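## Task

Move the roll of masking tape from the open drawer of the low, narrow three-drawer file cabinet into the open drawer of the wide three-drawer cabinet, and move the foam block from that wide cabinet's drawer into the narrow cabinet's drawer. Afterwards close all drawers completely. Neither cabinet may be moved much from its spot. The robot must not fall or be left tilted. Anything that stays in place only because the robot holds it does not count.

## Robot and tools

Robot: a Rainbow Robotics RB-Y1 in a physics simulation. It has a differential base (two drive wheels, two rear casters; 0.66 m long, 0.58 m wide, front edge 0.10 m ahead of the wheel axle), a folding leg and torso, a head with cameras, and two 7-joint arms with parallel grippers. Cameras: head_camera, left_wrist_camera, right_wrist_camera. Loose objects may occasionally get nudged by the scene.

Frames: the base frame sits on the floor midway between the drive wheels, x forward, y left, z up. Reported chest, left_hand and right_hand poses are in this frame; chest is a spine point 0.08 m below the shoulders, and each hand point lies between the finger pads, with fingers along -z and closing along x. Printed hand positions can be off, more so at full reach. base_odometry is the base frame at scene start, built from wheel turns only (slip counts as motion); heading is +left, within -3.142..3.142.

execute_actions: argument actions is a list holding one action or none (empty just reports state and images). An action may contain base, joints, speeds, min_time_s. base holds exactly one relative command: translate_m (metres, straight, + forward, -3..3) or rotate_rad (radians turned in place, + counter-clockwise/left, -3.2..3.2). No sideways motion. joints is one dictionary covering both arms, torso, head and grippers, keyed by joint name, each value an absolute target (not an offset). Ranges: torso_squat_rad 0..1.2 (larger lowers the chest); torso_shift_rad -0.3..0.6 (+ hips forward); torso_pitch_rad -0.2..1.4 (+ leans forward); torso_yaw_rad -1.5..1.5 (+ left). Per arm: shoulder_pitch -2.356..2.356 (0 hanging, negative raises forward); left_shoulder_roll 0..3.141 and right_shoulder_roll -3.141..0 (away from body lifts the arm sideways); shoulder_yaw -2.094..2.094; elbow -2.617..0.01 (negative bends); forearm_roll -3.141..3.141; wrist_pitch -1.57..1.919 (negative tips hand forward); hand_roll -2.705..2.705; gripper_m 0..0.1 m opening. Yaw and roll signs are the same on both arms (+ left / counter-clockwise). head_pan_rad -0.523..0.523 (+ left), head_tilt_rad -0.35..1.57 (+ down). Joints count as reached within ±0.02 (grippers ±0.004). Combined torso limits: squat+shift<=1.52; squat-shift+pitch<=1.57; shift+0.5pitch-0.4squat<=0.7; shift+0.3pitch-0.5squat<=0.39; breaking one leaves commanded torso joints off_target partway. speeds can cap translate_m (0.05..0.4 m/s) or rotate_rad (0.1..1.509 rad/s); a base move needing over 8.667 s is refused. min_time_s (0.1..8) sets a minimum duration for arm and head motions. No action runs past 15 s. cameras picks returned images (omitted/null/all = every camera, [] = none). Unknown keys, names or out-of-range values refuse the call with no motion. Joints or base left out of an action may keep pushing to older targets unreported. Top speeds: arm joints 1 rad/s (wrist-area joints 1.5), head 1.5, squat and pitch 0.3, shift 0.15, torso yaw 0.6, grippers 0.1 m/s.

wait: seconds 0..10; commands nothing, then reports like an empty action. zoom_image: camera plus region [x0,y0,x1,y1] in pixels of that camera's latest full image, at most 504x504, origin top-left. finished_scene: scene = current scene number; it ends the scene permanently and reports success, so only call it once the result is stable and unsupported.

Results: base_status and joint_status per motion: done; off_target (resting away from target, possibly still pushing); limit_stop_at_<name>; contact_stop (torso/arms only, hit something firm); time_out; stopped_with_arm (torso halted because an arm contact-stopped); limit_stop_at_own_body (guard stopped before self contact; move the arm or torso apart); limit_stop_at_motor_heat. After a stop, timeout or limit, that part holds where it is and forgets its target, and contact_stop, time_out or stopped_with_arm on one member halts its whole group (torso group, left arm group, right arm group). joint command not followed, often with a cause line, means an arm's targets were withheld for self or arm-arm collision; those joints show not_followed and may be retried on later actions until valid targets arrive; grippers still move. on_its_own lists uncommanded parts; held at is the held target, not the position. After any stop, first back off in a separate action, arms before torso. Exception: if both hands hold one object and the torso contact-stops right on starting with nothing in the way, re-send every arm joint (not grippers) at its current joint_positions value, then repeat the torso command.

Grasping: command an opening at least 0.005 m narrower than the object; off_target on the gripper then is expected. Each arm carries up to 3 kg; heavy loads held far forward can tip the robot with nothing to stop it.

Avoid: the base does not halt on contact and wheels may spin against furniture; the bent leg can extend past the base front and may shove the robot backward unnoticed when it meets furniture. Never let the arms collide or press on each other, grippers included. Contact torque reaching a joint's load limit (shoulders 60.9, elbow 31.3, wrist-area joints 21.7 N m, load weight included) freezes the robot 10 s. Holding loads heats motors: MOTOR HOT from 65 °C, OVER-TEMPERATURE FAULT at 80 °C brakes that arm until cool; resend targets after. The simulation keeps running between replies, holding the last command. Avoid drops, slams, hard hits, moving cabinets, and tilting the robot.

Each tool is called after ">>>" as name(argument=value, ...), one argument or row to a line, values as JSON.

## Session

>>> execute_actions(
  actions=[],
  cameras=["head_camera"],
)

Scene clock: 0.00 s.
base_odometry: x=+0.000 y=+0.000 heading=+0.000 (m, m, rad; odometry frame)
base_status: not commanded
joint_positions: torso_squat_rad=+0.350 torso_shift_rad=-0.001 torso_pitch_rad=-0.001 torso_yaw_rad=+0.000 left_shoulder_pitch_rad=-0.002 left_shoulder_roll_rad=+0.040 left_shoulder_yaw_rad=-0.022 left_elbow_rad=-0.157 left_forearm_roll_rad=+0.031 left_wrist_pitch_rad=+0.020 left_hand_roll_rad=+0.040 left_gripper_m=+0.099 right_shoulder_pitch_rad=-0.018 right_shoulder_roll_rad=-0.054 right_shoulder_yaw_rad=-0.049 right_elbow_rad=-0.248 right_forearm_roll_rad=-0.031 right_wrist_pitch_rad=-0.026 right_hand_roll_rad=-0.006 right_gripper_m=+0.100 head_pan_rad=+0.000 head_tilt_rad=+0.400
joint_status: not commanded
chest: x=-0.2287 y=+0.0007 z=+1.2475 quat_wxyz=(+1.000, -0.001, +0.000, +0.000) (m; base frame)
left_hand: x=-0.1552 y=+0.2489 z=+0.5658 quat_wxyz=(+0.997, +0.016, -0.070, +0.023) (m; base frame)
right_hand: x=-0.0894 y=-0.2662 z=+0.5779 quat_wxyz=(+0.988, -0.028, -0.146, -0.036) (m; base frame)
pictures: head_camera
Images, in order (width x height): head_camera 896x504.

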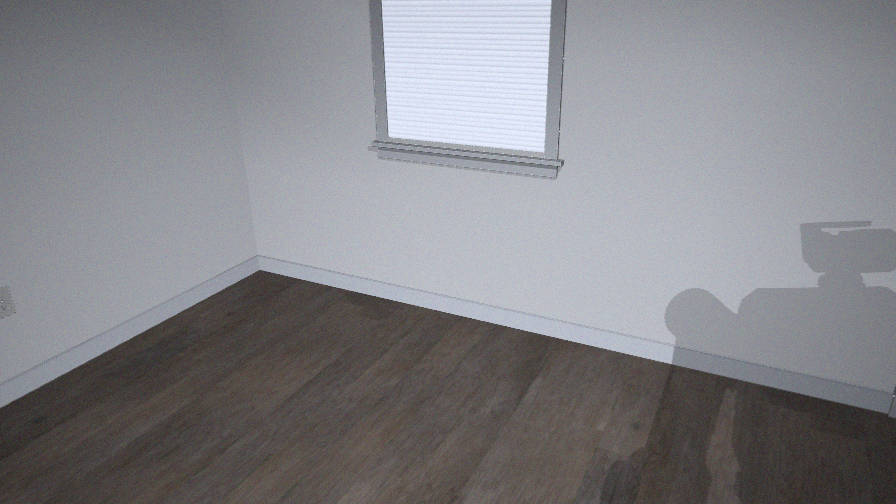

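>>> execute_actions(
  actions=[
    {"base":{"rotate_rad":1.27}},
  ],
  cameras=["head_camera"],
)

>>> execute_actions(
  actions=[
    {"base":{"rotate_rad":1.57}},
  ],
  cameras=["head_camera"],
)

>>> execute_actions(
  actions=[
    {"base":{"rotate_rad":1.57}},
  ],
  cameras=["head_camera"],
)

Scene clock: 4.03 s.
base_odometry: x=+0.000 y=+0.000 heading=+1.269 (m, m, rad; odometry frame)
base_status: done
joint_positions: torso_squat_rad=+0.350 torso_shift_rad=-0.001 torso_pitch_rad=-0.001 torso_yaw_rad=+0.000 left_shoulder_pitch_rad=-0.002 left_shoulder_roll_rad=+0.040 left_shoulder_yaw_rad=-0.022 left_elbow_rad=-0.157 left_forearm_roll_rad=+0.031 left_wrist_pitch_rad=+0.020 left_hand_roll_rad=+0.040 left_gripper_m=+0.099 right_shoulder_pitch_rad=-0.018 right_shoulder_roll_rad=-0.054 right_shoulder_yaw_rad=-0.049 right_elbow_rad=-0.248 right_forearm_roll_rad=-0.031 right_wrist_pitch_rad=-0.026 right_hand_roll_rad=-0.006 right_gripper_m=+0.100 head_pan_rad=+0.000 head_tilt_rad=+0.400
joint_status: not commanded
chest: x=-0.2288 y=+0.0007 z=+1.2475 quat_wxyz=(+1.000, -0.001, +0.000, +0.000) (m; base frame)
left_hand: x=-0.1552 y=+0.2489 z=+0.5658 quat_wxyz=(+0.997, +0.016, -0.070, +0.023) (m; base frame)
right_hand: x=-0.0894 y=-0.2663 z=+0.5779 quat_wxyz=(+0.988, -0.028, -0.146, -0.036) (m; base frame)
pictures: head_camera
Images, in order (width x height): head_camera 896x504.

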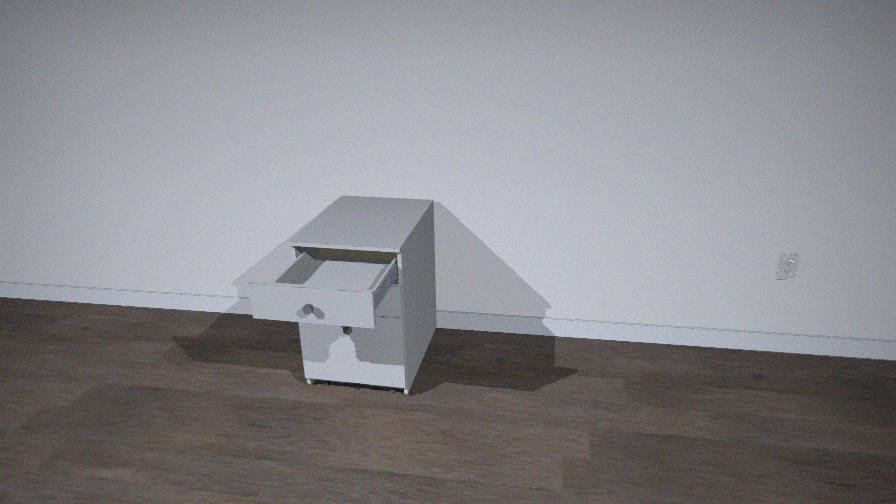

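Scene clock: 8.03 s.
base_odometry: x=+0.000 y=+0.000 heading=+2.839 (m, m, rad; odometry frame)
base_status: done
joint_positions: torso_squat_rad=+0.350 torso_shift_rad=-0.001 torso_pitch_rad=-0.001 torso_yaw_rad=+0.000 left_shoulder_pitch_rad=-0.002 left_shoulder_roll_rad=+0.041 left_shoulder_yaw_rad=-0.022 left_elbow_rad=-0.157 left_forearm_roll_rad=+0.031 left_wrist_pitch_rad=+0.020 left_hand_roll_rad=+0.040 left_gripper_m=+0.099 right_shoulder_pitch_rad=-0.018 right_shoulder_roll_rad=-0.054 right_shoulder_yaw_rad=-0.049 right_elbow_rad=-0.248 right_forearm_roll_rad=-0.031 right_wrist_pitch_rad=-0.026 right_hand_roll_rad=-0.006 right_gripper_m=+0.100 head_pan_rad=+0.000 head_tilt_rad=+0.400
joint_status: not commanded
chest: x=-0.2288 y=+0.0007 z=+1.2475 quat_wxyz=(+1.000, -0.001, +0.000, +0.000) (m; base frame)
left_hand: x=-0.1552 y=+0.2489 z=+0.5658 quat_wxyz=(+0.997, +0.016, -0.070, +0.023) (m; base frame)
right_hand: x=-0.0895 y=-0.2663 z=+0.5779 quat_wxyz=(+0.988, -0.028, -0.146, -0.036) (m; base frame)
pictures: head_camera
Images, in order (width x height): head_camera 896x504.

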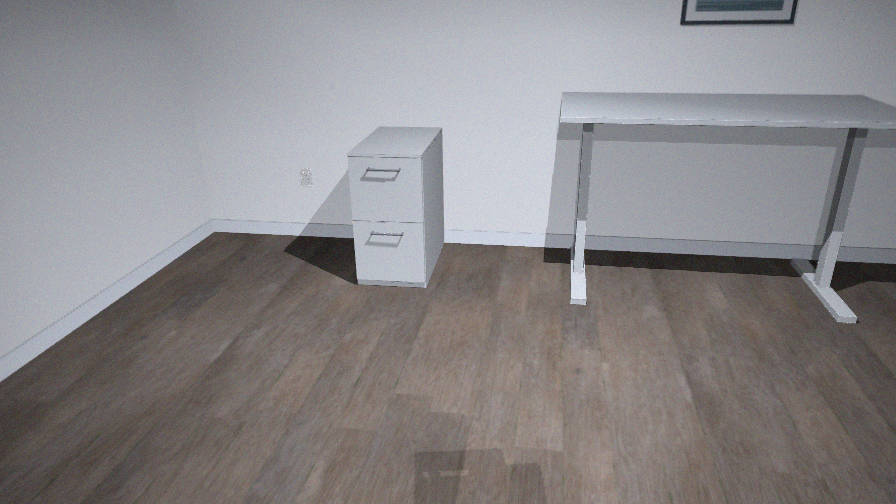

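Scene clock: 12.03 s.
base_odometry: x=+0.000 y=+0.000 heading=-1.875 (m, m, rad; odometry frame)
base_status: done
joint_positions: torso_squat_rad=+0.350 torso_shift_rad=-0.001 torso_pitch_rad=-0.001 torso_yaw_rad=+0.000 left_shoulder_pitch_rad=-0.002 left_shoulder_roll_rad=+0.041 left_shoulder_yaw_rad=-0.022 left_elbow_rad=-0.157 left_forearm_roll_rad=+0.031 left_wrist_pitch_rad=+0.020 left_hand_roll_rad=+0.040 left_gripper_m=+0.099 right_shoulder_pitch_rad=-0.018 right_shoulder_roll_rad=-0.054 right_shoulder_yaw_rad=-0.049 right_elbow_rad=-0.248 right_forearm_roll_rad=-0.031 right_wrist_pitch_rad=-0.026 right_hand_roll_rad=-0.006 right_gripper_m=+0.100 head_pan_rad=+0.000 head_tilt_rad=+0.400
joint_status: not commanded
chest: x=-0.2288 y=+0.0007 z=+1.2475 quat_wxyz=(+1.000, -0.001, +0.000, +0.000) (m; base frame)
left_hand: x=-0.1552 y=+0.2489 z=+0.5658 quat_wxyz=(+0.997, +0.016, -0.070, +0.023) (m; base frame)
right_hand: x=-0.0895 y=-0.2663 z=+0.5779 quat_wxyz=(+0.988, -0.028, -0.146, -0.036) (m; base frame)
pictures: head_camera
Images, in order (width x height): head_camera 896x504.

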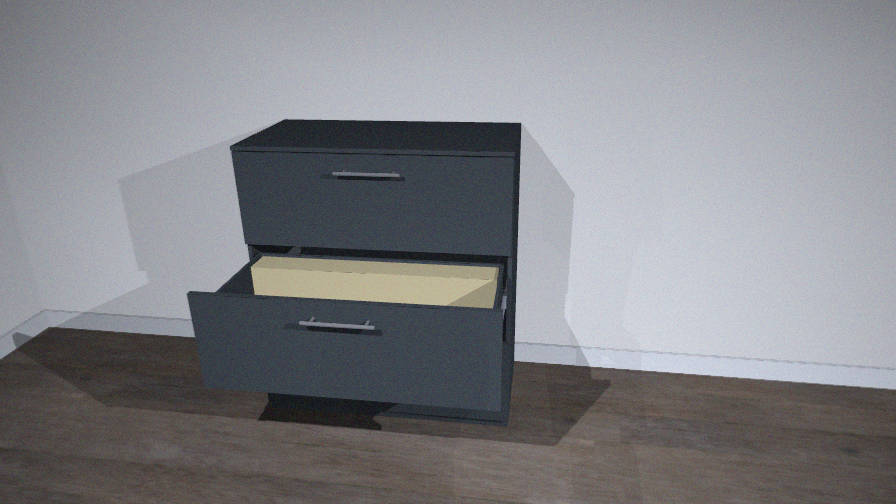

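>>> execute_actions(
  actions=[
    {"base":{"rotate_rad":0.31}},
  ],
  cameras=[],
)

>>> execute_actions(
  actions=[
    {"base":{"translate_m":1.0},"joints":{"right_shoulder_pitch_rad":-1.2,"right_elbow_rad":-0.8,"right_wrist_pitch_rad":1.7,"torso_squat_rad":0.1,"right_hand_roll_rad":1.0}},
  ],
  cameras=[],
)

>>> execute_actions(
  actions=[
    {"base":{"rotate_rad":-0.44},"joints":{"torso_pitch_rad":0.3,"head_tilt_rad":0.8}},
  ],
  cameras=["head_camera"],
)

Scene clock: 14.70 s.
base_odometry: x=+0.000 y=+0.000 heading=-1.565 (m, m, rad; odometry frame)
base_status: done
joint_positions: torso_squat_rad=+0.350 torso_shift_rad=-0.001 torso_pitch_rad=-0.001 torso_yaw_rad=+0.000 left_shoulder_pitch_rad=-0.002 left_shoulder_roll_rad=+0.041 left_shoulder_yaw_rad=-0.022 left_elbow_rad=-0.157 left_forearm_roll_rad=+0.031 left_wrist_pitch_rad=+0.020 left_hand_roll_rad=+0.040 left_gripper_m=+0.099 right_shoulder_pitch_rad=-0.018 right_shoulder_roll_rad=-0.054 right_shoulder_yaw_rad=-0.049 right_elbow_rad=-0.248 right_forearm_roll_rad=-0.031 right_wrist_pitch_rad=-0.026 right_hand_roll_rad=-0.006 right_gripper_m=+0.100 head_pan_rad=+0.000 head_tilt_rad=+0.400
joint_status: not commanded
chest: x=-0.2288 y=+0.0007 z=+1.2475 quat_wxyz=(+1.000, -0.001, +0.000, +0.000) (m; base frame)
left_hand: x=-0.1552 y=+0.2489 z=+0.5658 quat_wxyz=(+0.997, +0.016, -0.070, +0.023) (m; base frame)
right_hand: x=-0.0895 y=-0.2663 z=+0.5779 quat_wxyz=(+0.988, -0.028, -0.146, -0.036) (m; base frame)
pictures: none
No camera images: the call's "cameras" was empty. Leave "cameras" out to get every camera's image.

Scene clock: 18.77 s.
base_odometry: x=+0.006 y=-1.000 heading=-1.564 (m, m, rad; odometry frame)
base_status: done
joint_positions: torso_squat_rad=+0.100 torso_shift_rad=-0.001 torso_pitch_rad=-0.001 torso_yaw_rad=+0.000 left_shoulder_pitch_rad=-0.002 left_shoulder_roll_rad=+0.041 left_shoulder_yaw_rad=-0.022 left_elbow_rad=-0.157 left_forearm_roll_rad=+0.031 left_wrist_pitch_rad=+0.020 left_hand_roll_rad=+0.040 left_gripper_m=+0.099 right_shoulder_pitch_rad=-1.200 right_shoulder_roll_rad=-0.054 right_shoulder_yaw_rad=-0.049 right_elbow_rad=-0.800 right_forearm_roll_rad=-0.031 right_wrist_pitch_rad=+1.700 right_hand_roll_rad=+1.000 right_gripper_m=+0.100 head_pan_rad=+0.000 head_tilt_rad=+0.400
joint_status: all done
chest: x=-0.2288 y=+0.0007 z=+1.2864 quat_wxyz=(+1.000, -0.001, +0.000, +0.000) (m; base frame)
left_hand: x=-0.1551 y=+0.2489 z=+0.6048 quat_wxyz=(+0.997, +0.016, -0.070, +0.023) (m; base frame)
right_hand: x=+0.3270 y=-0.1134 z=+1.1134 quat_wxyz=(+0.792, -0.113, -0.075, +0.595) (m; base frame)
pictures: none
No camera images: the call's "cameras" was empty. Leave "cameras" out to get every camera's image.

Scene clock: 21.03 s.
base_odometry: x=+0.006 y=-1.000 heading=-2.004 (m, m, rad; odometry frame)
base_status: done
joint_positions: torso_squat_rad=+0.100 torso_shift_rad=-0.001 torso_pitch_rad=+0.300 torso_yaw_rad=+0.000 left_shoulder_pitch_rad=-0.002 left_shoulder_roll_rad=+0.041 left_shoulder_yaw_rad=-0.022 left_elbow_rad=-0.157 left_forearm_roll_rad=+0.031 left_wrist_pitch_rad=+0.020 left_hand_roll_rad=+0.040 left_gripper_m=+0.099 right_shoulder_pitch_rad=-1.200 right_shoulder_roll_rad=-0.054 right_shoulder_yaw_rad=-0.049 right_elbow_rad=-0.800 right_forearm_roll_rad=-0.031 right_wrist_pitch_rad=+1.700 right_hand_roll_rad=+1.000 right_gripper_m=+0.100 head_pan_rad=+0.000 head_tilt_rad=+0.800
joint_status: all done
chest: x=-0.1372 y=+0.0008 z=+1.2726 quat_wxyz=(+0.989, -0.001, +0.149, +0.000) (m; base frame)
left_hand: x=-0.2686 y=+0.2490 z=+0.5997 quat_wxyz=(+0.996, +0.019, +0.080, +0.020) (m; base frame)
right_hand: x=+0.3424 y=-0.1135 z=+0.9427 quat_wxyz=(+0.795, -0.022, +0.044, +0.605) (m; base frame)
pictures: head_camera
Images, in order (width x height): head_camera 896x504.

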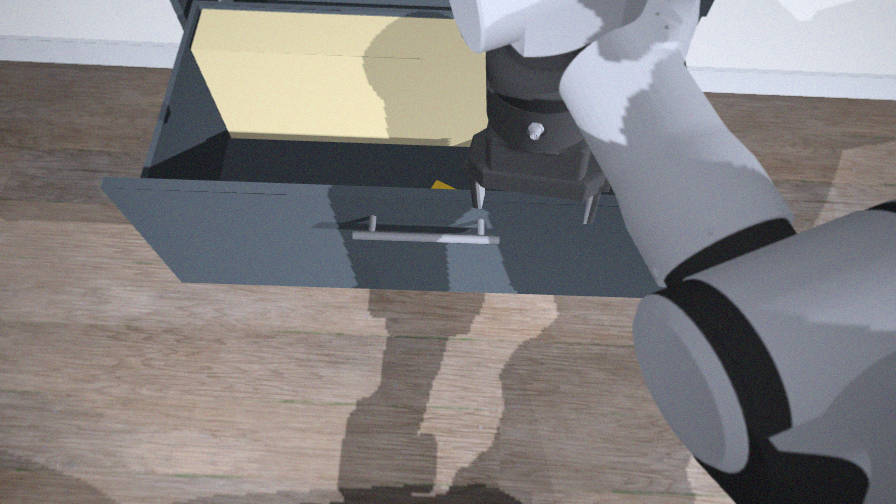

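>>> execute_actions(
  actions=[
    {"base":{"rotate_rad":-0.05}},
  ],
  cameras=[],
)

>>> execute_actions(
  actions=[
    {"base":{"translate_m":0.27},"joints":{"head_tilt_rad":1.0}},
  ],
  cameras=["head_camera","right_wrist_camera"],
)

Scene clock: 22.57 s.
base_odometry: x=+0.006 y=-1.000 heading=-2.053 (m, m, rad; odometry frame)
base_status: done
joint_positions: torso_squat_rad=+0.100 torso_shift_rad=-0.001 torso_pitch_rad=+0.300 torso_yaw_rad=+0.000 left_shoulder_pitch_rad=-0.002 left_shoulder_roll_rad=+0.041 left_shoulder_yaw_rad=-0.022 left_elbow_rad=-0.157 left_forearm_roll_rad=+0.031 left_wrist_pitch_rad=+0.020 left_hand_roll_rad=+0.040 left_gripper_m=+0.099 right_shoulder_pitch_rad=-1.200 right_shoulder_roll_rad=-0.054 right_shoulder_yaw_rad=-0.049 right_elbow_rad=-0.800 right_forearm_roll_rad=-0.031 right_wrist_pitch_rad=+1.700 right_hand_roll_rad=+1.000 right_gripper_m=+0.100 head_pan_rad=+0.000 head_tilt_rad=+0.800
joint_status: not commanded
chest: x=-0.1372 y=+0.0007 z=+1.2726 quat_wxyz=(+0.989, -0.001, +0.149, +0.000) (m; base frame)
left_hand: x=-0.2686 y=+0.2490 z=+0.5997 quat_wxyz=(+0.996, +0.019, +0.080, +0.020) (m; base frame)
right_hand: x=+0.3424 y=-0.1135 z=+0.9427 quat_wxyz=(+0.795, -0.022, +0.044, +0.605) (m; base frame)
pictures: none
No camera images: the call's "cameras" was empty. Leave "cameras" out to get every camera's image.

Scene clock: 24.53 s.
base_odometry: x=-0.119 y=-1.239 heading=-2.054 (m, m, rad; odometry frame)
base_status: done
joint_positions: torso_squat_rad=+0.100 torso_shift_rad=-0.001 torso_pitch_rad=+0.300 torso_yaw_rad=+0.000 left_shoulder_pitch_rad=-0.002 left_shoulder_roll_rad=+0.041 left_shoulder_yaw_rad=-0.022 left_elbow_rad=-0.157 left_forearm_roll_rad=+0.031 left_wrist_pitch_rad=+0.020 left_hand_roll_rad=+0.040 left_gripper_m=+0.099 right_shoulder_pitch_rad=-1.200 right_shoulder_roll_rad=-0.054 right_shoulder_yaw_rad=-0.049 right_elbow_rad=-0.800 right_forearm_roll_rad=-0.031 right_wrist_pitch_rad=+1.700 right_hand_roll_rad=+1.000 right_gripper_m=+0.100 head_pan_rad=+0.000 head_tilt_rad=+1.000
joint_status: all done
chest: x=-0.1372 y=+0.0007 z=+1.2726 quat_wxyz=(+0.989, -0.001, +0.149, +0.000) (m; base frame)
left_hand: x=-0.2685 y=+0.2489 z=+0.5997 quat_wxyz=(+0.996, +0.019, +0.080, +0.020) (m; base frame)
right_hand: x=+0.3424 y=-0.1135 z=+0.9427 quat_wxyz=(+0.795, -0.022, +0.044, +0.605) (m; base frame)
pictures: head_camera, right_wrist_camera
Images, in order (width x height): head_camera 896x504, right_wrist_camera 644x364.

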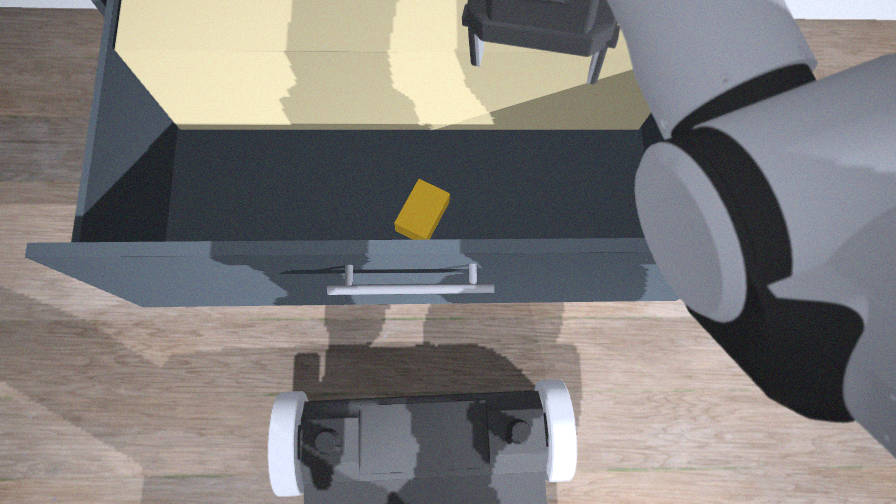

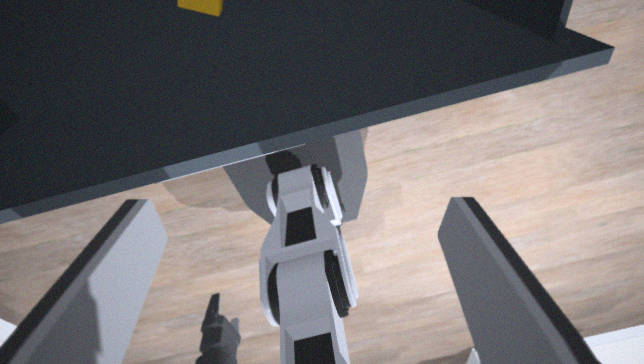

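>>> execute_actions(
  actions=[
    {"joints":{"torso_pitch_rad":0.62,"torso_yaw_rad":0.15,"head_tilt_rad":0.5,"right_shoulder_pitch_rad":-1.5,"right_elbow_rad":-0.1,"right_wrist_pitch_rad":0.7,"right_hand_roll_rad":0.55,"right_gripper_m":0.09},"min_time_s":1.5},
  ],
  cameras=[],
)

>>> execute_actions(
  actions=[
    {"joints":{"torso_pitch_rad":0.9,"torso_squat_rad":0.45}},
  ],
  cameras=["head_camera","right_wrist_camera"],
)

Scene clock: 27.37 s.
base_odometry: x=-0.119 y=-1.239 heading=-2.054 (m, m, rad; odometry frame)
base_status: not commanded
joint_positions: torso_squat_rad=+0.100 torso_shift_rad=-0.001 torso_pitch_rad=+0.620 torso_yaw_rad=+0.150 left_shoulder_pitch_rad=-0.002 left_shoulder_roll_rad=+0.041 left_shoulder_yaw_rad=-0.022 left_elbow_rad=-0.157 left_forearm_roll_rad=+0.031 left_wrist_pitch_rad=+0.020 left_hand_roll_rad=+0.040 left_gripper_m=+0.099 right_shoulder_pitch_rad=-1.500 right_shoulder_roll_rad=-0.054 right_shoulder_yaw_rad=-0.049 right_elbow_rad=-0.100 right_forearm_roll_rad=-0.031 right_wrist_pitch_rad=+0.700 right_hand_roll_rad=+0.550 right_gripper_m=+0.090 head_pan_rad=+0.000 head_tilt_rad=+0.500
joint_status: all done
chest: x=-0.0489 y=+0.0007 z=+1.2288 quat_wxyz=(+0.950, +0.022, +0.304, +0.071) (m; base frame)
left_hand: x=-0.4161 y=+0.2572 z=+0.6535 quat_wxyz=(+0.966, +0.050, +0.238, +0.086) (m; base frame)
right_hand: x=+0.4265 y=+0.0374 z=+0.7192 quat_wxyz=(+0.860, +0.025, -0.125, +0.494) (m; base frame)
pictures: none
No camera images: the call's "cameras" was empty. Leave "cameras" out to get every camera's image.

Scene clock: 29.33 s.
base_odometry: x=-0.119 y=-1.239 heading=-2.054 (m, m, rad; odometry frame)
base_status: not commanded
joint_positions: torso_squat_rad=+0.450 torso_shift_rad=-0.001 torso_pitch_rad=+0.900 torso_yaw_rad=+0.150 left_shoulder_pitch_rad=-0.002 left_shoulder_roll_rad=+0.041 left_shoulder_yaw_rad=-0.022 left_elbow_rad=-0.157 left_forearm_roll_rad=+0.031 left_wrist_pitch_rad=+0.020 left_hand_roll_rad=+0.040 left_gripper_m=+0.099 right_shoulder_pitch_rad=-1.500 right_shoulder_roll_rad=-0.054 right_shoulder_yaw_rad=-0.049 right_elbow_rad=-0.100 right_forearm_roll_rad=-0.031 right_wrist_pitch_rad=+0.700 right_hand_roll_rad=+0.550 right_gripper_m=+0.090 head_pan_rad=+0.000 head_tilt_rad=+0.500
joint_status: all done
chest: x=+0.0138 y=+0.0007 z=+1.1031 quat_wxyz=(+0.898, +0.032, +0.434, +0.068) (m; base frame)
left_hand: x=-0.4982 y=+0.2572 z=+0.6517 quat_wxyz=(+0.924, +0.062, +0.370, +0.079) (m; base frame)
right_hand: x=+0.3299 y=+0.0373 z=+0.4820 quat_wxyz=(+0.869, +0.093, -0.004, +0.486) (m; base frame)
pictures: head_camera, right_wrist_camera
Images, in order (width x height): head_camera 896x504, right_wrist_camera 644x364.

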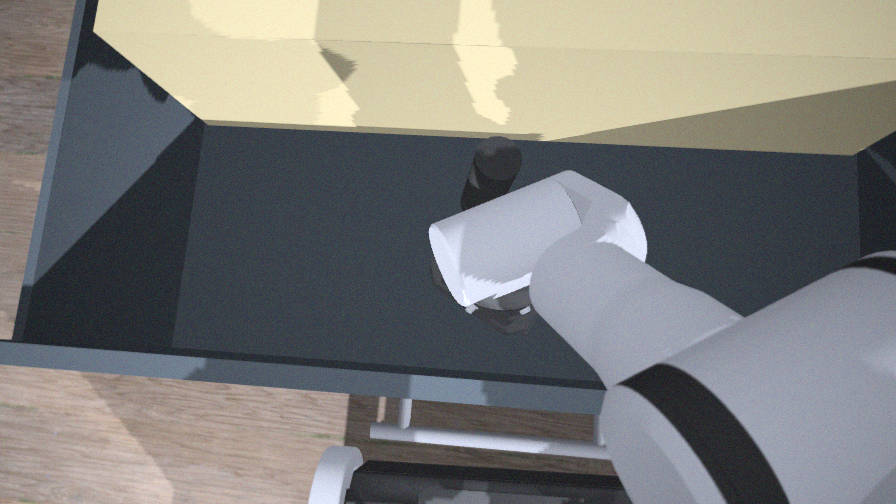

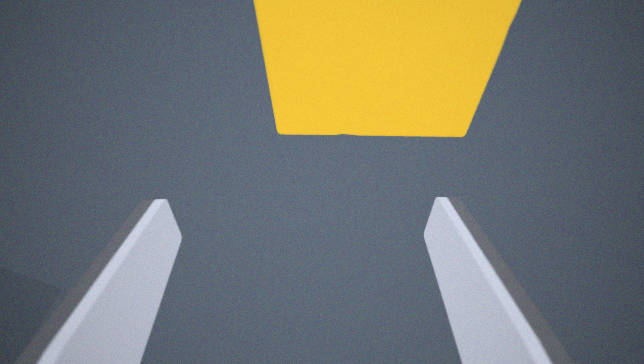

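>>> execute_actions(
  actions=[
    {"base":{"translate_m":0.025},"joints":{"torso_yaw_rad":0.115}},
  ],
  cameras=[],
)

>>> execute_actions(
  actions=[
    {"joints":{"torso_squat_rad":0.62}},
  ],
  cameras=["right_wrist_camera"],
)

Scene clock: 30.87 s.
base_odometry: x=-0.131 y=-1.261 heading=-2.054 (m, m, rad; odometry frame)
base_status: done
joint_positions: torso_squat_rad=+0.450 torso_shift_rad=-0.001 torso_pitch_rad=+0.900 torso_yaw_rad=+0.115 left_shoulder_pitch_rad=-0.002 left_shoulder_roll_rad=+0.041 left_shoulder_yaw_rad=-0.022 left_elbow_rad=-0.157 left_forearm_roll_rad=+0.031 left_wrist_pitch_rad=+0.020 left_hand_roll_rad=+0.040 left_gripper_m=+0.099 right_shoulder_pitch_rad=-1.500 right_shoulder_roll_rad=-0.054 right_shoulder_yaw_rad=-0.049 right_elbow_rad=-0.100 right_forearm_roll_rad=-0.031 right_wrist_pitch_rad=+0.700 right_hand_roll_rad=+0.550 right_gripper_m=+0.090 head_pan_rad=+0.000 head_tilt_rad=+0.500
joint_status: all done
chest: x=+0.0138 y=+0.0006 z=+1.1032 quat_wxyz=(+0.899, +0.024, +0.434, +0.052) (m; base frame)
left_hand: x=-0.4925 y=+0.2558 z=+0.6446 quat_wxyz=(+0.925, +0.053, +0.371, +0.063) (m; base frame)
right_hand: x=+0.3305 y=+0.0134 z=+0.4814 quat_wxyz=(+0.875, +0.081, +0.002, +0.476) (m; base frame)
pictures: none
No camera images: the call's "cameras" was empty. Leave "cameras" out to get every camera's image.

Scene clock: 32.27 s.
base_odometry: x=-0.131 y=-1.261 heading=-2.054 (m, m, rad; odometry frame)
base_status: not commanded
joint_positions: torso_squat_rad=+0.620 torso_shift_rad=-0.002 torso_pitch_rad=+0.896 torso_yaw_rad=+0.115 left_shoulder_pitch_rad=-0.002 left_shoulder_roll_rad=+0.041 left_shoulder_yaw_rad=-0.022 left_elbow_rad=-0.157 left_forearm_roll_rad=+0.031 left_wrist_pitch_rad=+0.020 left_hand_roll_rad=+0.040 left_gripper_m=+0.099 right_shoulder_pitch_rad=-1.506 right_shoulder_roll_rad=-0.054 right_shoulder_yaw_rad=-0.049 right_elbow_rad=-0.101 right_forearm_roll_rad=-0.031 right_wrist_pitch_rad=+0.702 right_hand_roll_rad=+0.550 right_gripper_m=+0.090 head_pan_rad=+0.000 head_tilt_rad=+0.500
joint_status: all done
chest: x=+0.0124 y=+0.0006 z=+1.0433 quat_wxyz=(+0.900, +0.024, +0.433, +0.052) (m; base frame)
left_hand: x=-0.4921 y=+0.2557 z=+0.5828 quat_wxyz=(+0.926, +0.053, +0.369, +0.063) (m; base frame)
right_hand: x=+0.3347 y=+0.0144 z=+0.4246 quat_wxyz=(+0.875, +0.080, -0.002, +0.477) (m; base frame)
pictures: right_wrist_camera
Images, in order (width x height): right_wrist_camera 644x364.

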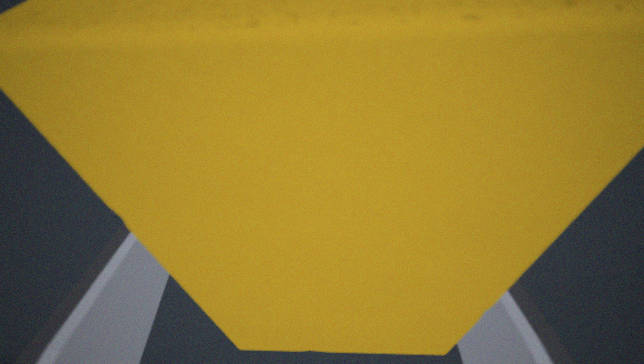

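>>> execute_actions(
  actions=[
    {"joints":{"torso_squat_rad":0.59}},
  ],
  cameras=[],
)

>>> execute_actions(
  actions=[
    {"joints":{"right_gripper_m":0.02}},
  ],
  cameras=[],
)

>>> execute_actions(
  actions=[
    {"joints":{"torso_squat_rad":0.0}},
  ],
  cameras=[],
)

>>> execute_actions(
  actions=[
    {"joints":{"torso_pitch_rad":0.6,"right_shoulder_pitch_rad":-1.4,"right_elbow_rad":-0.6,"right_wrist_pitch_rad":1.4,"torso_yaw_rad":0},"min_time_s":1.5},
  ],
  cameras=["head_camera"],
)

Scene clock: 33.67 s.
base_odometry: x=-0.131 y=-1.261 heading=-2.054 (m, m, rad; odometry frame)
base_status: not commanded
joint_positions: torso_squat_rad=+0.590 torso_shift_rad=-0.001 torso_pitch_rad=+0.900 torso_yaw_rad=+0.115 left_shoulder_pitch_rad=-0.002 left_shoulder_roll_rad=+0.041 left_shoulder_yaw_rad=-0.022 left_elbow_rad=-0.157 left_forearm_roll_rad=+0.031 left_wrist_pitch_rad=+0.020 left_hand_roll_rad=+0.040 left_gripper_m=+0.099 right_shoulder_pitch_rad=-1.500 right_shoulder_roll_rad=-0.054 right_shoulder_yaw_rad=-0.049 right_elbow_rad=-0.100 right_forearm_roll_rad=-0.031 right_wrist_pitch_rad=+0.700 right_hand_roll_rad=+0.550 right_gripper_m=+0.090 head_pan_rad=+0.000 head_tilt_rad=+0.500
joint_status: all done
chest: x=+0.0138 y=+0.0006 z=+1.0545 quat_wxyz=(+0.899, +0.024, +0.434, +0.052) (m; base frame)
left_hand: x=-0.4925 y=+0.2557 z=+0.5959 quat_wxyz=(+0.925, +0.053, +0.370, +0.063) (m; base frame)
right_hand: x=+0.3308 y=+0.0133 z=+0.4329 quat_wxyz=(+0.876, +0.081, +0.002, +0.476) (m; base frame)
pictures: none
No camera images: the call's "cameras" was empty. Leave "cameras" out to get every camera's image.

Scene clock: 34.87 s.
base_odometry: x=-0.131 y=-1.261 heading=-2.054 (m, m, rad; odometry frame)
base_status: not commanded
joint_positions: torso_squat_rad=+0.590 torso_shift_rad=-0.001 torso_pitch_rad=+0.900 torso_yaw_rad=+0.115 left_shoulder_pitch_rad=-0.002 left_shoulder_roll_rad=+0.041 left_shoulder_yaw_rad=-0.022 left_elbow_rad=-0.157 left_forearm_roll_rad=+0.031 left_wrist_pitch_rad=+0.020 left_hand_roll_rad=+0.040 left_gripper_m=+0.099 right_shoulder_pitch_rad=-1.500 right_shoulder_roll_rad=-0.054 right_shoulder_yaw_rad=-0.049 right_elbow_rad=-0.100 right_forearm_roll_rad=-0.031 right_wrist_pitch_rad=+0.700 right_hand_roll_rad=+0.550 right_gripper_m=+0.059 head_pan_rad=+0.000 head_tilt_rad=+0.500
joint_status: right_gripper_m off_target (ended at +0.059, target +0.020)
chest: x=+0.0138 y=+0.0006 z=+1.0545 quat_wxyz=(+0.899, +0.024, +0.434, +0.052) (m; base frame)
left_hand: x=-0.4925 y=+0.2557 z=+0.5959 quat_wxyz=(+0.925, +0.053, +0.370, +0.063) (m; base frame)
right_hand: x=+0.3308 y=+0.0133 z=+0.4328 quat_wxyz=(+0.876, +0.081, +0.002, +0.476) (m; base frame)
pictures: none
No camera images: the call's "cameras" was empty. Leave "cameras" out to get every camera's image.

Scene clock: 37.60 s.
base_odometry: x=-0.131 y=-1.261 heading=-2.054 (m, m, rad; odometry frame)
base_status: not commanded
joint_positions: torso_squat_rad=+0.000 torso_shift_rad=-0.001 torso_pitch_rad=+0.900 torso_yaw_rad=+0.115 left_shoulder_pitch_rad=-0.002 left_shoulder_roll_rad=+0.041 left_shoulder_yaw_rad=-0.022 left_elbow_rad=-0.157 left_forearm_roll_rad=+0.031 left_wrist_pitch_rad=+0.020 left_hand_roll_rad=+0.040 left_gripper_m=+0.099 right_shoulder_pitch_rad=-1.500 right_shoulder_roll_rad=-0.054 right_shoulder_yaw_rad=-0.049 right_elbow_rad=-0.100 right_forearm_roll_rad=-0.031 right_wrist_pitch_rad=+0.700 right_hand_roll_rad=+0.550 right_gripper_m=+0.059 head_pan_rad=+0.000 head_tilt_rad=+0.500
joint_status: all done
chest: x=+0.0138 y=+0.0007 z=+1.1728 quat_wxyz=(+0.899, +0.024, +0.434, +0.052) (m; base frame)
left_hand: x=-0.4926 y=+0.2558 z=+0.7143 quat_wxyz=(+0.925, +0.053, +0.371, +0.063) (m; base frame)
right_hand: x=+0.3305 y=+0.0133 z=+0.5511 quat_wxyz=(+0.876, +0.081, +0.002, +0.476) (m; base frame)
pictures: none
No camera images: the call's "cameras" was empty. Leave "cameras" out to get every camera's image.

Scene clock: 39.40 s.
base_odometry: x=-0.131 y=-1.261 heading=-2.054 (m, m, rad; odometry frame)
base_status: not commanded
joint_positions: torso_squat_rad=+0.000 torso_shift_rad=-0.001 torso_pitch_rad=+0.600 torso_yaw_rad=+0.000 left_shoulder_pitch_rad=-0.002 left_shoulder_roll_rad=+0.041 left_shoulder_yaw_rad=-0.022 left_elbow_rad=-0.157 left_forearm_roll_rad=+0.031 left_wrist_pitch_rad=+0.020 left_hand_roll_rad=+0.040 left_gripper_m=+0.099 right_shoulder_pitch_rad=-1.400 right_shoulder_roll_rad=-0.054 right_shoulder_yaw_rad=-0.049 right_elbow_rad=-0.600 right_forearm_roll_rad=-0.031 right_wrist_pitch_rad=+1.400 right_hand_roll_rad=+0.550 right_gripper_m=+0.059 head_pan_rad=+0.000 head_tilt_rad=+0.500
joint_status: all done
chest: x=-0.0540 y=+0.0007 z=+1.2359 quat_wxyz=(+0.955, -0.001, +0.295, +0.000) (m; base frame)
left_hand: x=-0.3782 y=+0.2490 z=+0.6318 quat_wxyz=(+0.973, +0.022, +0.228, +0.017) (m; base frame)
right_hand: x=+0.4015 y=-0.0725 z=+0.7990 quat_wxyz=(+0.897, -0.001, +0.032, +0.441) (m; base frame)
pictures: head_camera
Images, in order (width x height): head_camera 896x504.

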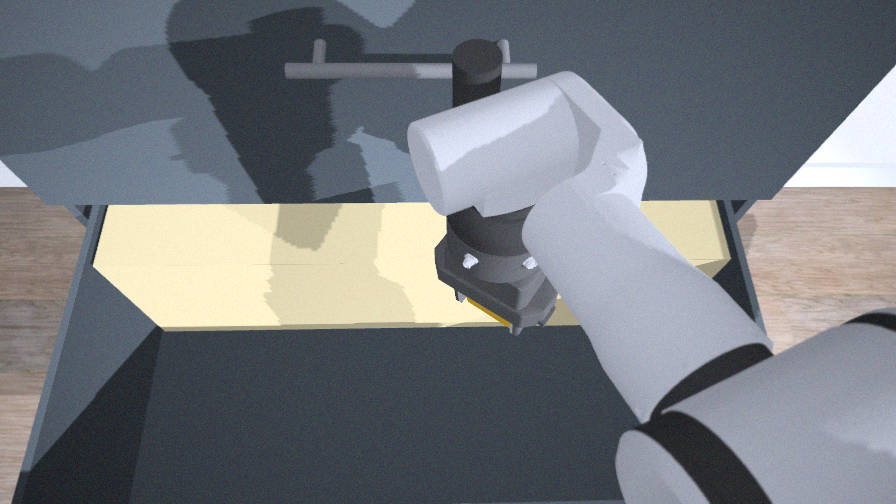

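>>> execute_actions(
  actions=[
    {"base":{"translate_m":-0.4}},
  ],
  cameras=[],
)

>>> execute_actions(
  actions=[
    {"base":{"rotate_rad":-2.54},"joints":{"torso_pitch_rad":0,"torso_squat_rad":0.3,"right_shoulder_pitch_rad":-0.9,"right_elbow_rad":-0.8,"right_wrist_pitch_rad":1.7,"right_shoulder_roll_rad":-0.15,"left_shoulder_pitch_rad":-0.9,"left_elbow_rad":-0.8,"left_wrist_pitch_rad":1.7,"head_tilt_rad":1.0},"min_time_s":2},
  ],
  cameras=[],
)

>>> execute_actions(
  actions=[
    {"base":{"translate_m":1.96}},
  ],
  cameras=[],
)

>>> execute_actions(
  actions=[
    {"base":{"rotate_rad":-0.6}},
  ],
  cameras=["head_camera"],
)

Scene clock: 42.93 s.
base_odometry: x=+0.055 y=-0.907 heading=-2.055 (m, m, rad; odometry frame)
base_status: done
joint_positions: torso_squat_rad=+0.000 torso_shift_rad=-0.001 torso_pitch_rad=+0.600 torso_yaw_rad=+0.000 left_shoulder_pitch_rad=-0.002 left_shoulder_roll_rad=+0.041 left_shoulder_yaw_rad=-0.022 left_elbow_rad=-0.157 left_forearm_roll_rad=+0.031 left_wrist_pitch_rad=+0.020 left_hand_roll_rad=+0.040 left_gripper_m=+0.099 right_shoulder_pitch_rad=-1.400 right_shoulder_roll_rad=-0.054 right_shoulder_yaw_rad=-0.049 right_elbow_rad=-0.600 right_forearm_roll_rad=-0.031 right_wrist_pitch_rad=+1.400 right_hand_roll_rad=+0.550 right_gripper_m=+0.059 head_pan_rad=+0.000 head_tilt_rad=+0.500
joint_status: not commanded
chest: x=-0.0540 y=+0.0007 z=+1.2359 quat_wxyz=(+0.955, -0.001, +0.295, +0.000) (m; base frame)
left_hand: x=-0.3783 y=+0.2490 z=+0.6318 quat_wxyz=(+0.973, +0.022, +0.228, +0.017) (m; base frame)
right_hand: x=+0.4014 y=-0.0726 z=+0.7989 quat_wxyz=(+0.897, -0.001, +0.032, +0.441) (m; base frame)
pictures: none
No camera images: the call's "cameras" was empty. Leave "cameras" out to get every camera's image.

Scene clock: 47.77 s.
base_odometry: x=+0.055 y=-0.907 heading=+1.688 (m, m, rad; odometry frame)
base_status: done
joint_positions: torso_squat_rad=+0.300 torso_shift_rad=-0.001 torso_pitch_rad=+0.000 torso_yaw_rad=+0.000 left_shoulder_pitch_rad=-0.900 left_shoulder_roll_rad=+0.041 left_shoulder_yaw_rad=-0.022 left_elbow_rad=-0.800 left_forearm_roll_rad=+0.031 left_wrist_pitch_rad=+1.700 left_hand_roll_rad=+0.040 left_gripper_m=+0.099 right_shoulder_pitch_rad=-0.900 right_shoulder_roll_rad=-0.150 right_shoulder_yaw_rad=-0.049 right_elbow_rad=-0.800 right_forearm_roll_rad=-0.031 right_wrist_pitch_rad=+1.700 right_hand_roll_rad=+0.550 right_gripper_m=+0.059 head_pan_rad=+0.000 head_tilt_rad=+1.000
joint_status: all done
chest: x=-0.2287 y=+0.0007 z=+1.2587 quat_wxyz=(+1.000, -0.001, +0.000, +0.000) (m; base frame)
left_hand: x=+0.2399 y=+0.1587 z=+0.9372 quat_wxyz=(+0.992, +0.070, +0.021, -0.107) (m; base frame)
right_hand: x=+0.2544 y=-0.2241 z=+0.9505 quat_wxyz=(+0.940, -0.072, +0.035, +0.331) (m; base frame)
pictures: none
No camera images: the call's "cameras" was empty. Leave "cameras" out to get every camera's image.

Scene clock: 54.23 s.
base_odometry: x=-0.174 y=+1.040 heading=+1.688 (m, m, rad; odometry frame)
base_status: done
joint_positions: torso_squat_rad=+0.300 torso_shift_rad=-0.001 torso_pitch_rad=+0.000 torso_yaw_rad=+0.000 left_shoulder_pitch_rad=-0.900 left_shoulder_roll_rad=+0.041 left_shoulder_yaw_rad=-0.022 left_elbow_rad=-0.800 left_forearm_roll_rad=+0.031 left_wrist_pitch_rad=+1.700 left_hand_roll_rad=+0.040 left_gripper_m=+0.099 right_shoulder_pitch_rad=-0.900 right_shoulder_roll_rad=-0.150 right_shoulder_yaw_rad=-0.049 right_elbow_rad=-0.800 right_forearm_roll_rad=-0.031 right_wrist_pitch_rad=+1.700 right_hand_roll_rad=+0.550 right_gripper_m=+0.059 head_pan_rad=+0.000 head_tilt_rad=+1.000
joint_status: not commanded
chest: x=-0.2286 y=+0.0007 z=+1.2587 quat_wxyz=(+1.000, -0.001, +0.000, +0.000) (m; base frame)
left_hand: x=+0.2399 y=+0.1587 z=+0.9370 quat_wxyz=(+0.992, +0.070, +0.021, -0.107) (m; base frame)
right_hand: x=+0.2545 y=-0.2241 z=+0.9503 quat_wxyz=(+0.940, -0.072, +0.035, +0.331) (m; base frame)
pictures: none
No camera images: the call's "cameras" was empty. Leave "cameras" out to get every camera's image.

Scene clock: 56.80 s.
base_odometry: x=-0.174 y=+1.040 heading=+1.088 (m, m, rad; odometry frame)
base_status: done
joint_positions: torso_squat_rad=+0.300 torso_shift_rad=-0.001 torso_pitch_rad=+0.000 torso_yaw_rad=+0.000 left_shoulder_pitch_rad=-0.900 left_shoulder_roll_rad=+0.041 left_shoulder_yaw_rad=-0.022 left_elbow_rad=-0.800 left_forearm_roll_rad=+0.031 left_wrist_pitch_rad=+1.700 left_hand_roll_rad=+0.040 left_gripper_m=+0.099 right_shoulder_pitch_rad=-0.900 right_shoulder_roll_rad=-0.150 right_shoulder_yaw_rad=-0.049 right_elbow_rad=-0.800 right_forearm_roll_rad=-0.031 right_wrist_pitch_rad=+1.700 right_hand_roll_rad=+0.550 right_gripper_m=+0.059 head_pan_rad=+0.000 head_tilt_rad=+1.000
joint_status: not commanded
chest: x=-0.2286 y=+0.0007 z=+1.2587 quat_wxyz=(+1.000, -0.001, +0.000, +0.000) (m; base frame)
left_hand: x=+0.2399 y=+0.1587 z=+0.9370 quat_wxyz=(+0.992, +0.070, +0.021, -0.107) (m; base frame)
right_hand: x=+0.2545 y=-0.2241 z=+0.9503 quat_wxyz=(+0.940, -0.072, +0.035, +0.331) (m; base frame)
pictures: head_camera
Images, in order (width x height): head_camera 896x504.

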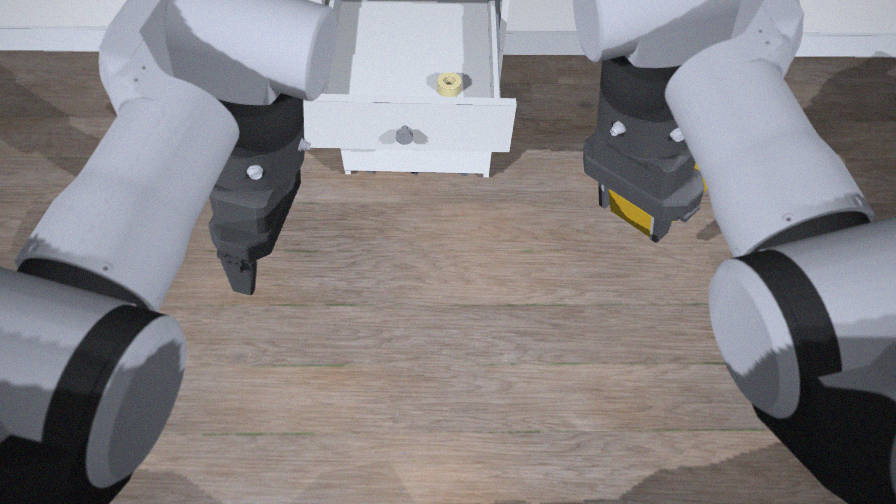

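>>> execute_actions(
  actions=[
    {"base":{"translate_m":0.45},"joints":{"torso_pitch_rad":0.3,"torso_squat_rad":0.45,"torso_yaw_rad":-0.27,"left_shoulder_pitch_rad":-1.2,"left_elbow_rad":-0.3,"left_wrist_pitch_rad":1.2,"left_hand_roll_rad":2.1,"right_shoulder_pitch_rad":-1.2,"head_tilt_rad":0.9},"min_time_s":2},
  ],
  cameras=["head_camera","left_wrist_camera"],
)

Scene clock: 59.93 s.
base_odometry: x=+0.035 y=+1.438 heading=+1.088 (m, m, rad; odometry frame)
base_status: done
joint_positions: torso_squat_rad=+0.450 torso_shift_rad=-0.001 torso_pitch_rad=+0.300 torso_yaw_rad=-0.270 left_shoulder_pitch_rad=-1.200 left_shoulder_roll_rad=+0.041 left_shoulder_yaw_rad=-0.022 left_elbow_rad=-0.300 left_forearm_roll_rad=+0.031 left_wrist_pitch_rad=+1.200 left_hand_roll_rad=+2.100 left_gripper_m=+0.099 right_shoulder_pitch_rad=-1.200 right_shoulder_roll_rad=-0.150 right_shoulder_yaw_rad=-0.049 right_elbow_rad=-0.800 right_forearm_roll_rad=-0.031 right_wrist_pitch_rad=+1.700 right_hand_roll_rad=+0.550 right_gripper_m=+0.059 head_pan_rad=+0.000 head_tilt_rad=+0.900
joint_status: all done
chest: x=-0.1370 y=+0.0007 z=+1.2064 quat_wxyz=(+0.980, -0.021, +0.148, -0.133) (m; base frame)
left_hand: x=+0.3235 y=-0.0174 z=+0.7498 quat_wxyz=(+0.732, +0.023, -0.018, +0.681) (m; base frame)
right_hand: x=+0.2973 y=-0.3154 z=+0.9058 quat_wxyz=(+0.960, -0.095, +0.060, +0.255) (m; base frame)
pictures: head_camera, left_wrist_camera
Images, in order (width x height): head_camera 896x504, left_wrist_camera 644x364.

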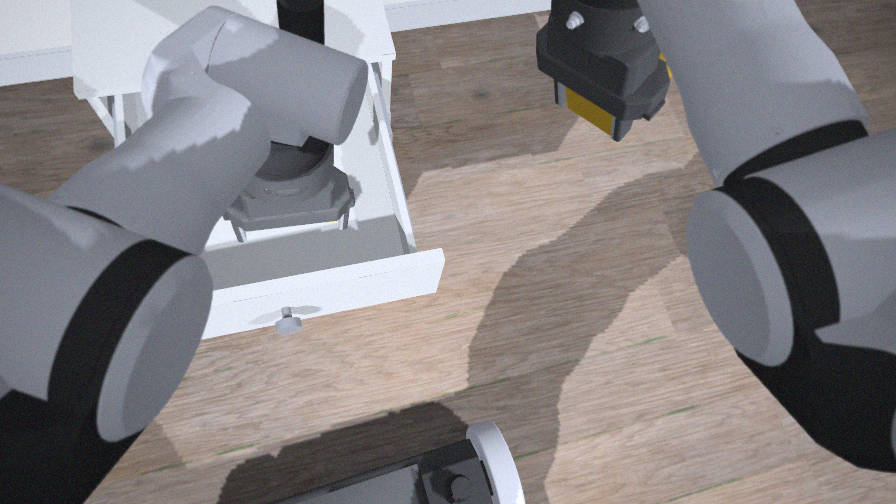

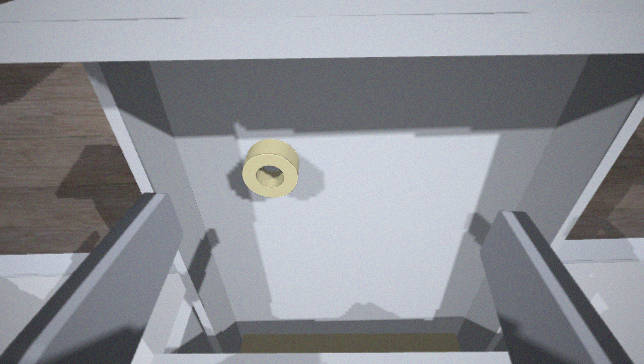

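>>> execute_actions(
  actions=[
    {"joints":{"torso_yaw_rad":-0.32,"torso_squat_rad":0.7}},
  ],
)

Scene clock: 63.07 s.
base_odometry: x=+0.035 y=+1.438 heading=+1.088 (m, m, rad; odometry frame)
base_status: not commanded
joint_positions: torso_squat_rad=+0.700 torso_shift_rad=-0.001 torso_pitch_rad=+0.300 torso_yaw_rad=-0.320 left_shoulder_pitch_rad=-1.200 left_shoulder_roll_rad=+0.041 left_shoulder_yaw_rad=-0.022 left_elbow_rad=-0.300 left_forearm_roll_rad=+0.031 left_wrist_pitch_rad=+1.200 left_hand_roll_rad=+2.100 left_gripper_m=+0.099 right_shoulder_pitch_rad=-1.200 right_shoulder_roll_rad=-0.150 right_shoulder_yaw_rad=-0.049 right_elbow_rad=-0.800 right_forearm_roll_rad=-0.031 right_wrist_pitch_rad=+1.700 right_hand_roll_rad=+0.550 right_gripper_m=+0.059 head_pan_rad=+0.000 head_tilt_rad=+0.900
joint_status: all done
chest: x=-0.1370 y=+0.0007 z=+1.1115 quat_wxyz=(+0.976, -0.024, +0.147, -0.157) (m; base frame)
left_hand: x=+0.3220 y=-0.0461 z=+0.6555 quat_wxyz=(+0.748, +0.017, -0.014, +0.663) (m; base frame)
right_hand: x=+0.2817 y=-0.3402 z=+0.8158 quat_wxyz=(+0.965, -0.100, +0.064, +0.232) (m; base frame)
pictures: head_camera, left_wrist_camera, right_wrist_camera
Images, in order (width x height): head_camera 896x504, left_wrist_camera 644x364, right_wrist_camera 644x364.

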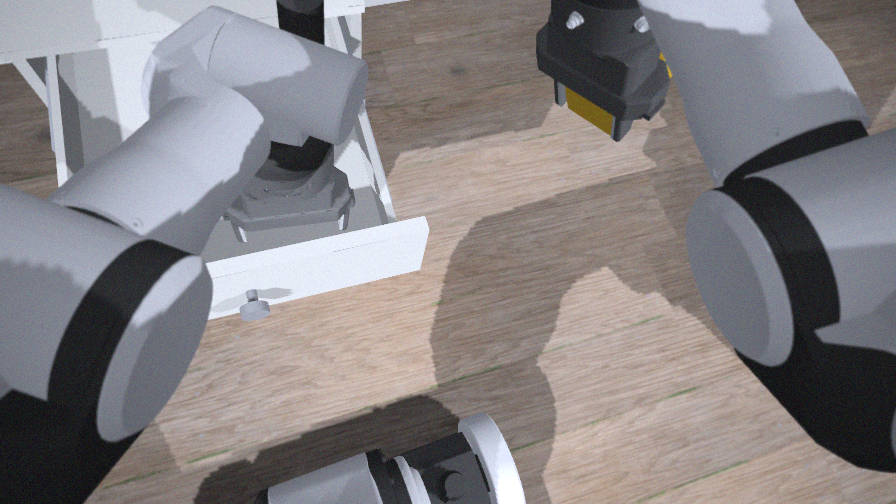

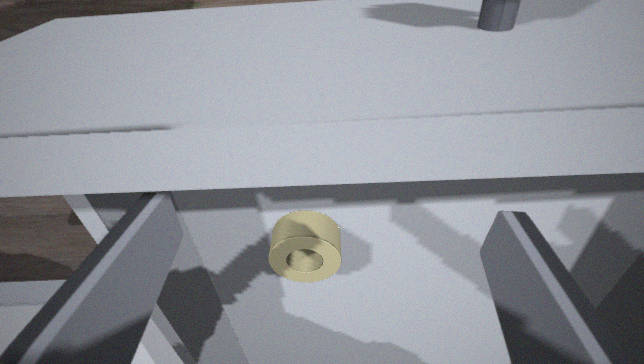

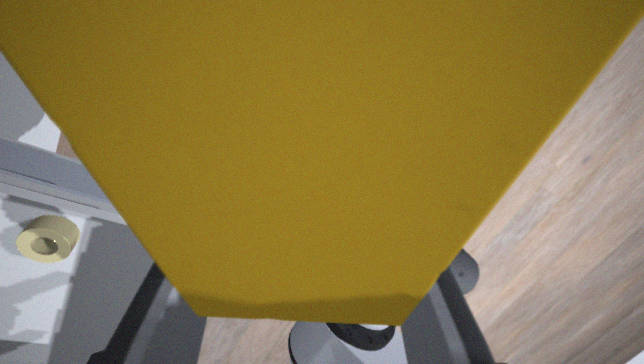

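>>> execute_actions(
  actions=[
    {"joints":{"torso_squat_rad":0.9}},
  ],
  cameras=["left_wrist_camera"],
)

Scene clock: 74.00 s.
TORQUE FAULT: left_elbow_rad reached its load limit. The robot stopped for 10 seconds, dropped its targets and accepts commands again. The stop added 9.3 s to the call and to motion_time.
base_odometry: x=+0.035 y=+1.438 heading=+1.088 (m, m, rad; odometry frame)
base_status: not commanded
joint_positions: torso_squat_rad=+0.829 torso_shift_rad=-0.003 torso_pitch_rad=+0.293 torso_yaw_rad=-0.320 left_shoulder_pitch_rad=-1.212 left_shoulder_roll_rad=+0.041 left_shoulder_yaw_rad=-0.021 left_elbow_rad=-0.307 left_forearm_roll_rad=+0.032 left_wrist_pitch_rad=+1.200 left_hand_roll_rad=+2.100 left_gripper_m=+0.099 right_shoulder_pitch_rad=-1.200 right_shoulder_roll_rad=-0.150 right_shoulder_yaw_rad=-0.049 right_elbow_rad=-0.800 right_forearm_roll_rad=-0.031 right_wrist_pitch_rad=+1.700 right_hand_roll_rad=+0.550 right_gripper_m=+0.059 head_pan_rad=+0.000 head_tilt_rad=+0.900
joint_status: torso_squat_rad contact_stop (moved +0.129 of +0.200)
on_its_own: torso_squat_rad is held at +0.829, not at your +0.900, since a contact_stop
chest: x=-0.1401 y=+0.0007 z=+1.0496 quat_wxyz=(+0.977, -0.024, +0.144, -0.158) (m; base frame)
left_hand: x=+0.3289 y=-0.0515 z=+0.6039 quat_wxyz=(+0.749, +0.005, -0.019, +0.663) (m; base frame)
right_hand: x=+0.2806 y=-0.3401 z=+0.7569 quat_wxyz=(+0.966, -0.101, +0.061, +0.231) (m; base frame)
pictures: left_wrist_camera
Images, in order (width x height): left_wrist_camera 644x364.

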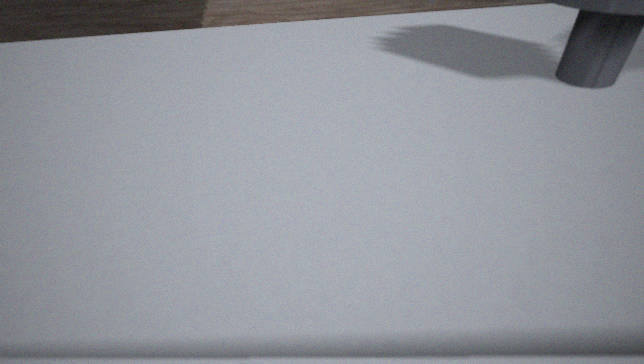

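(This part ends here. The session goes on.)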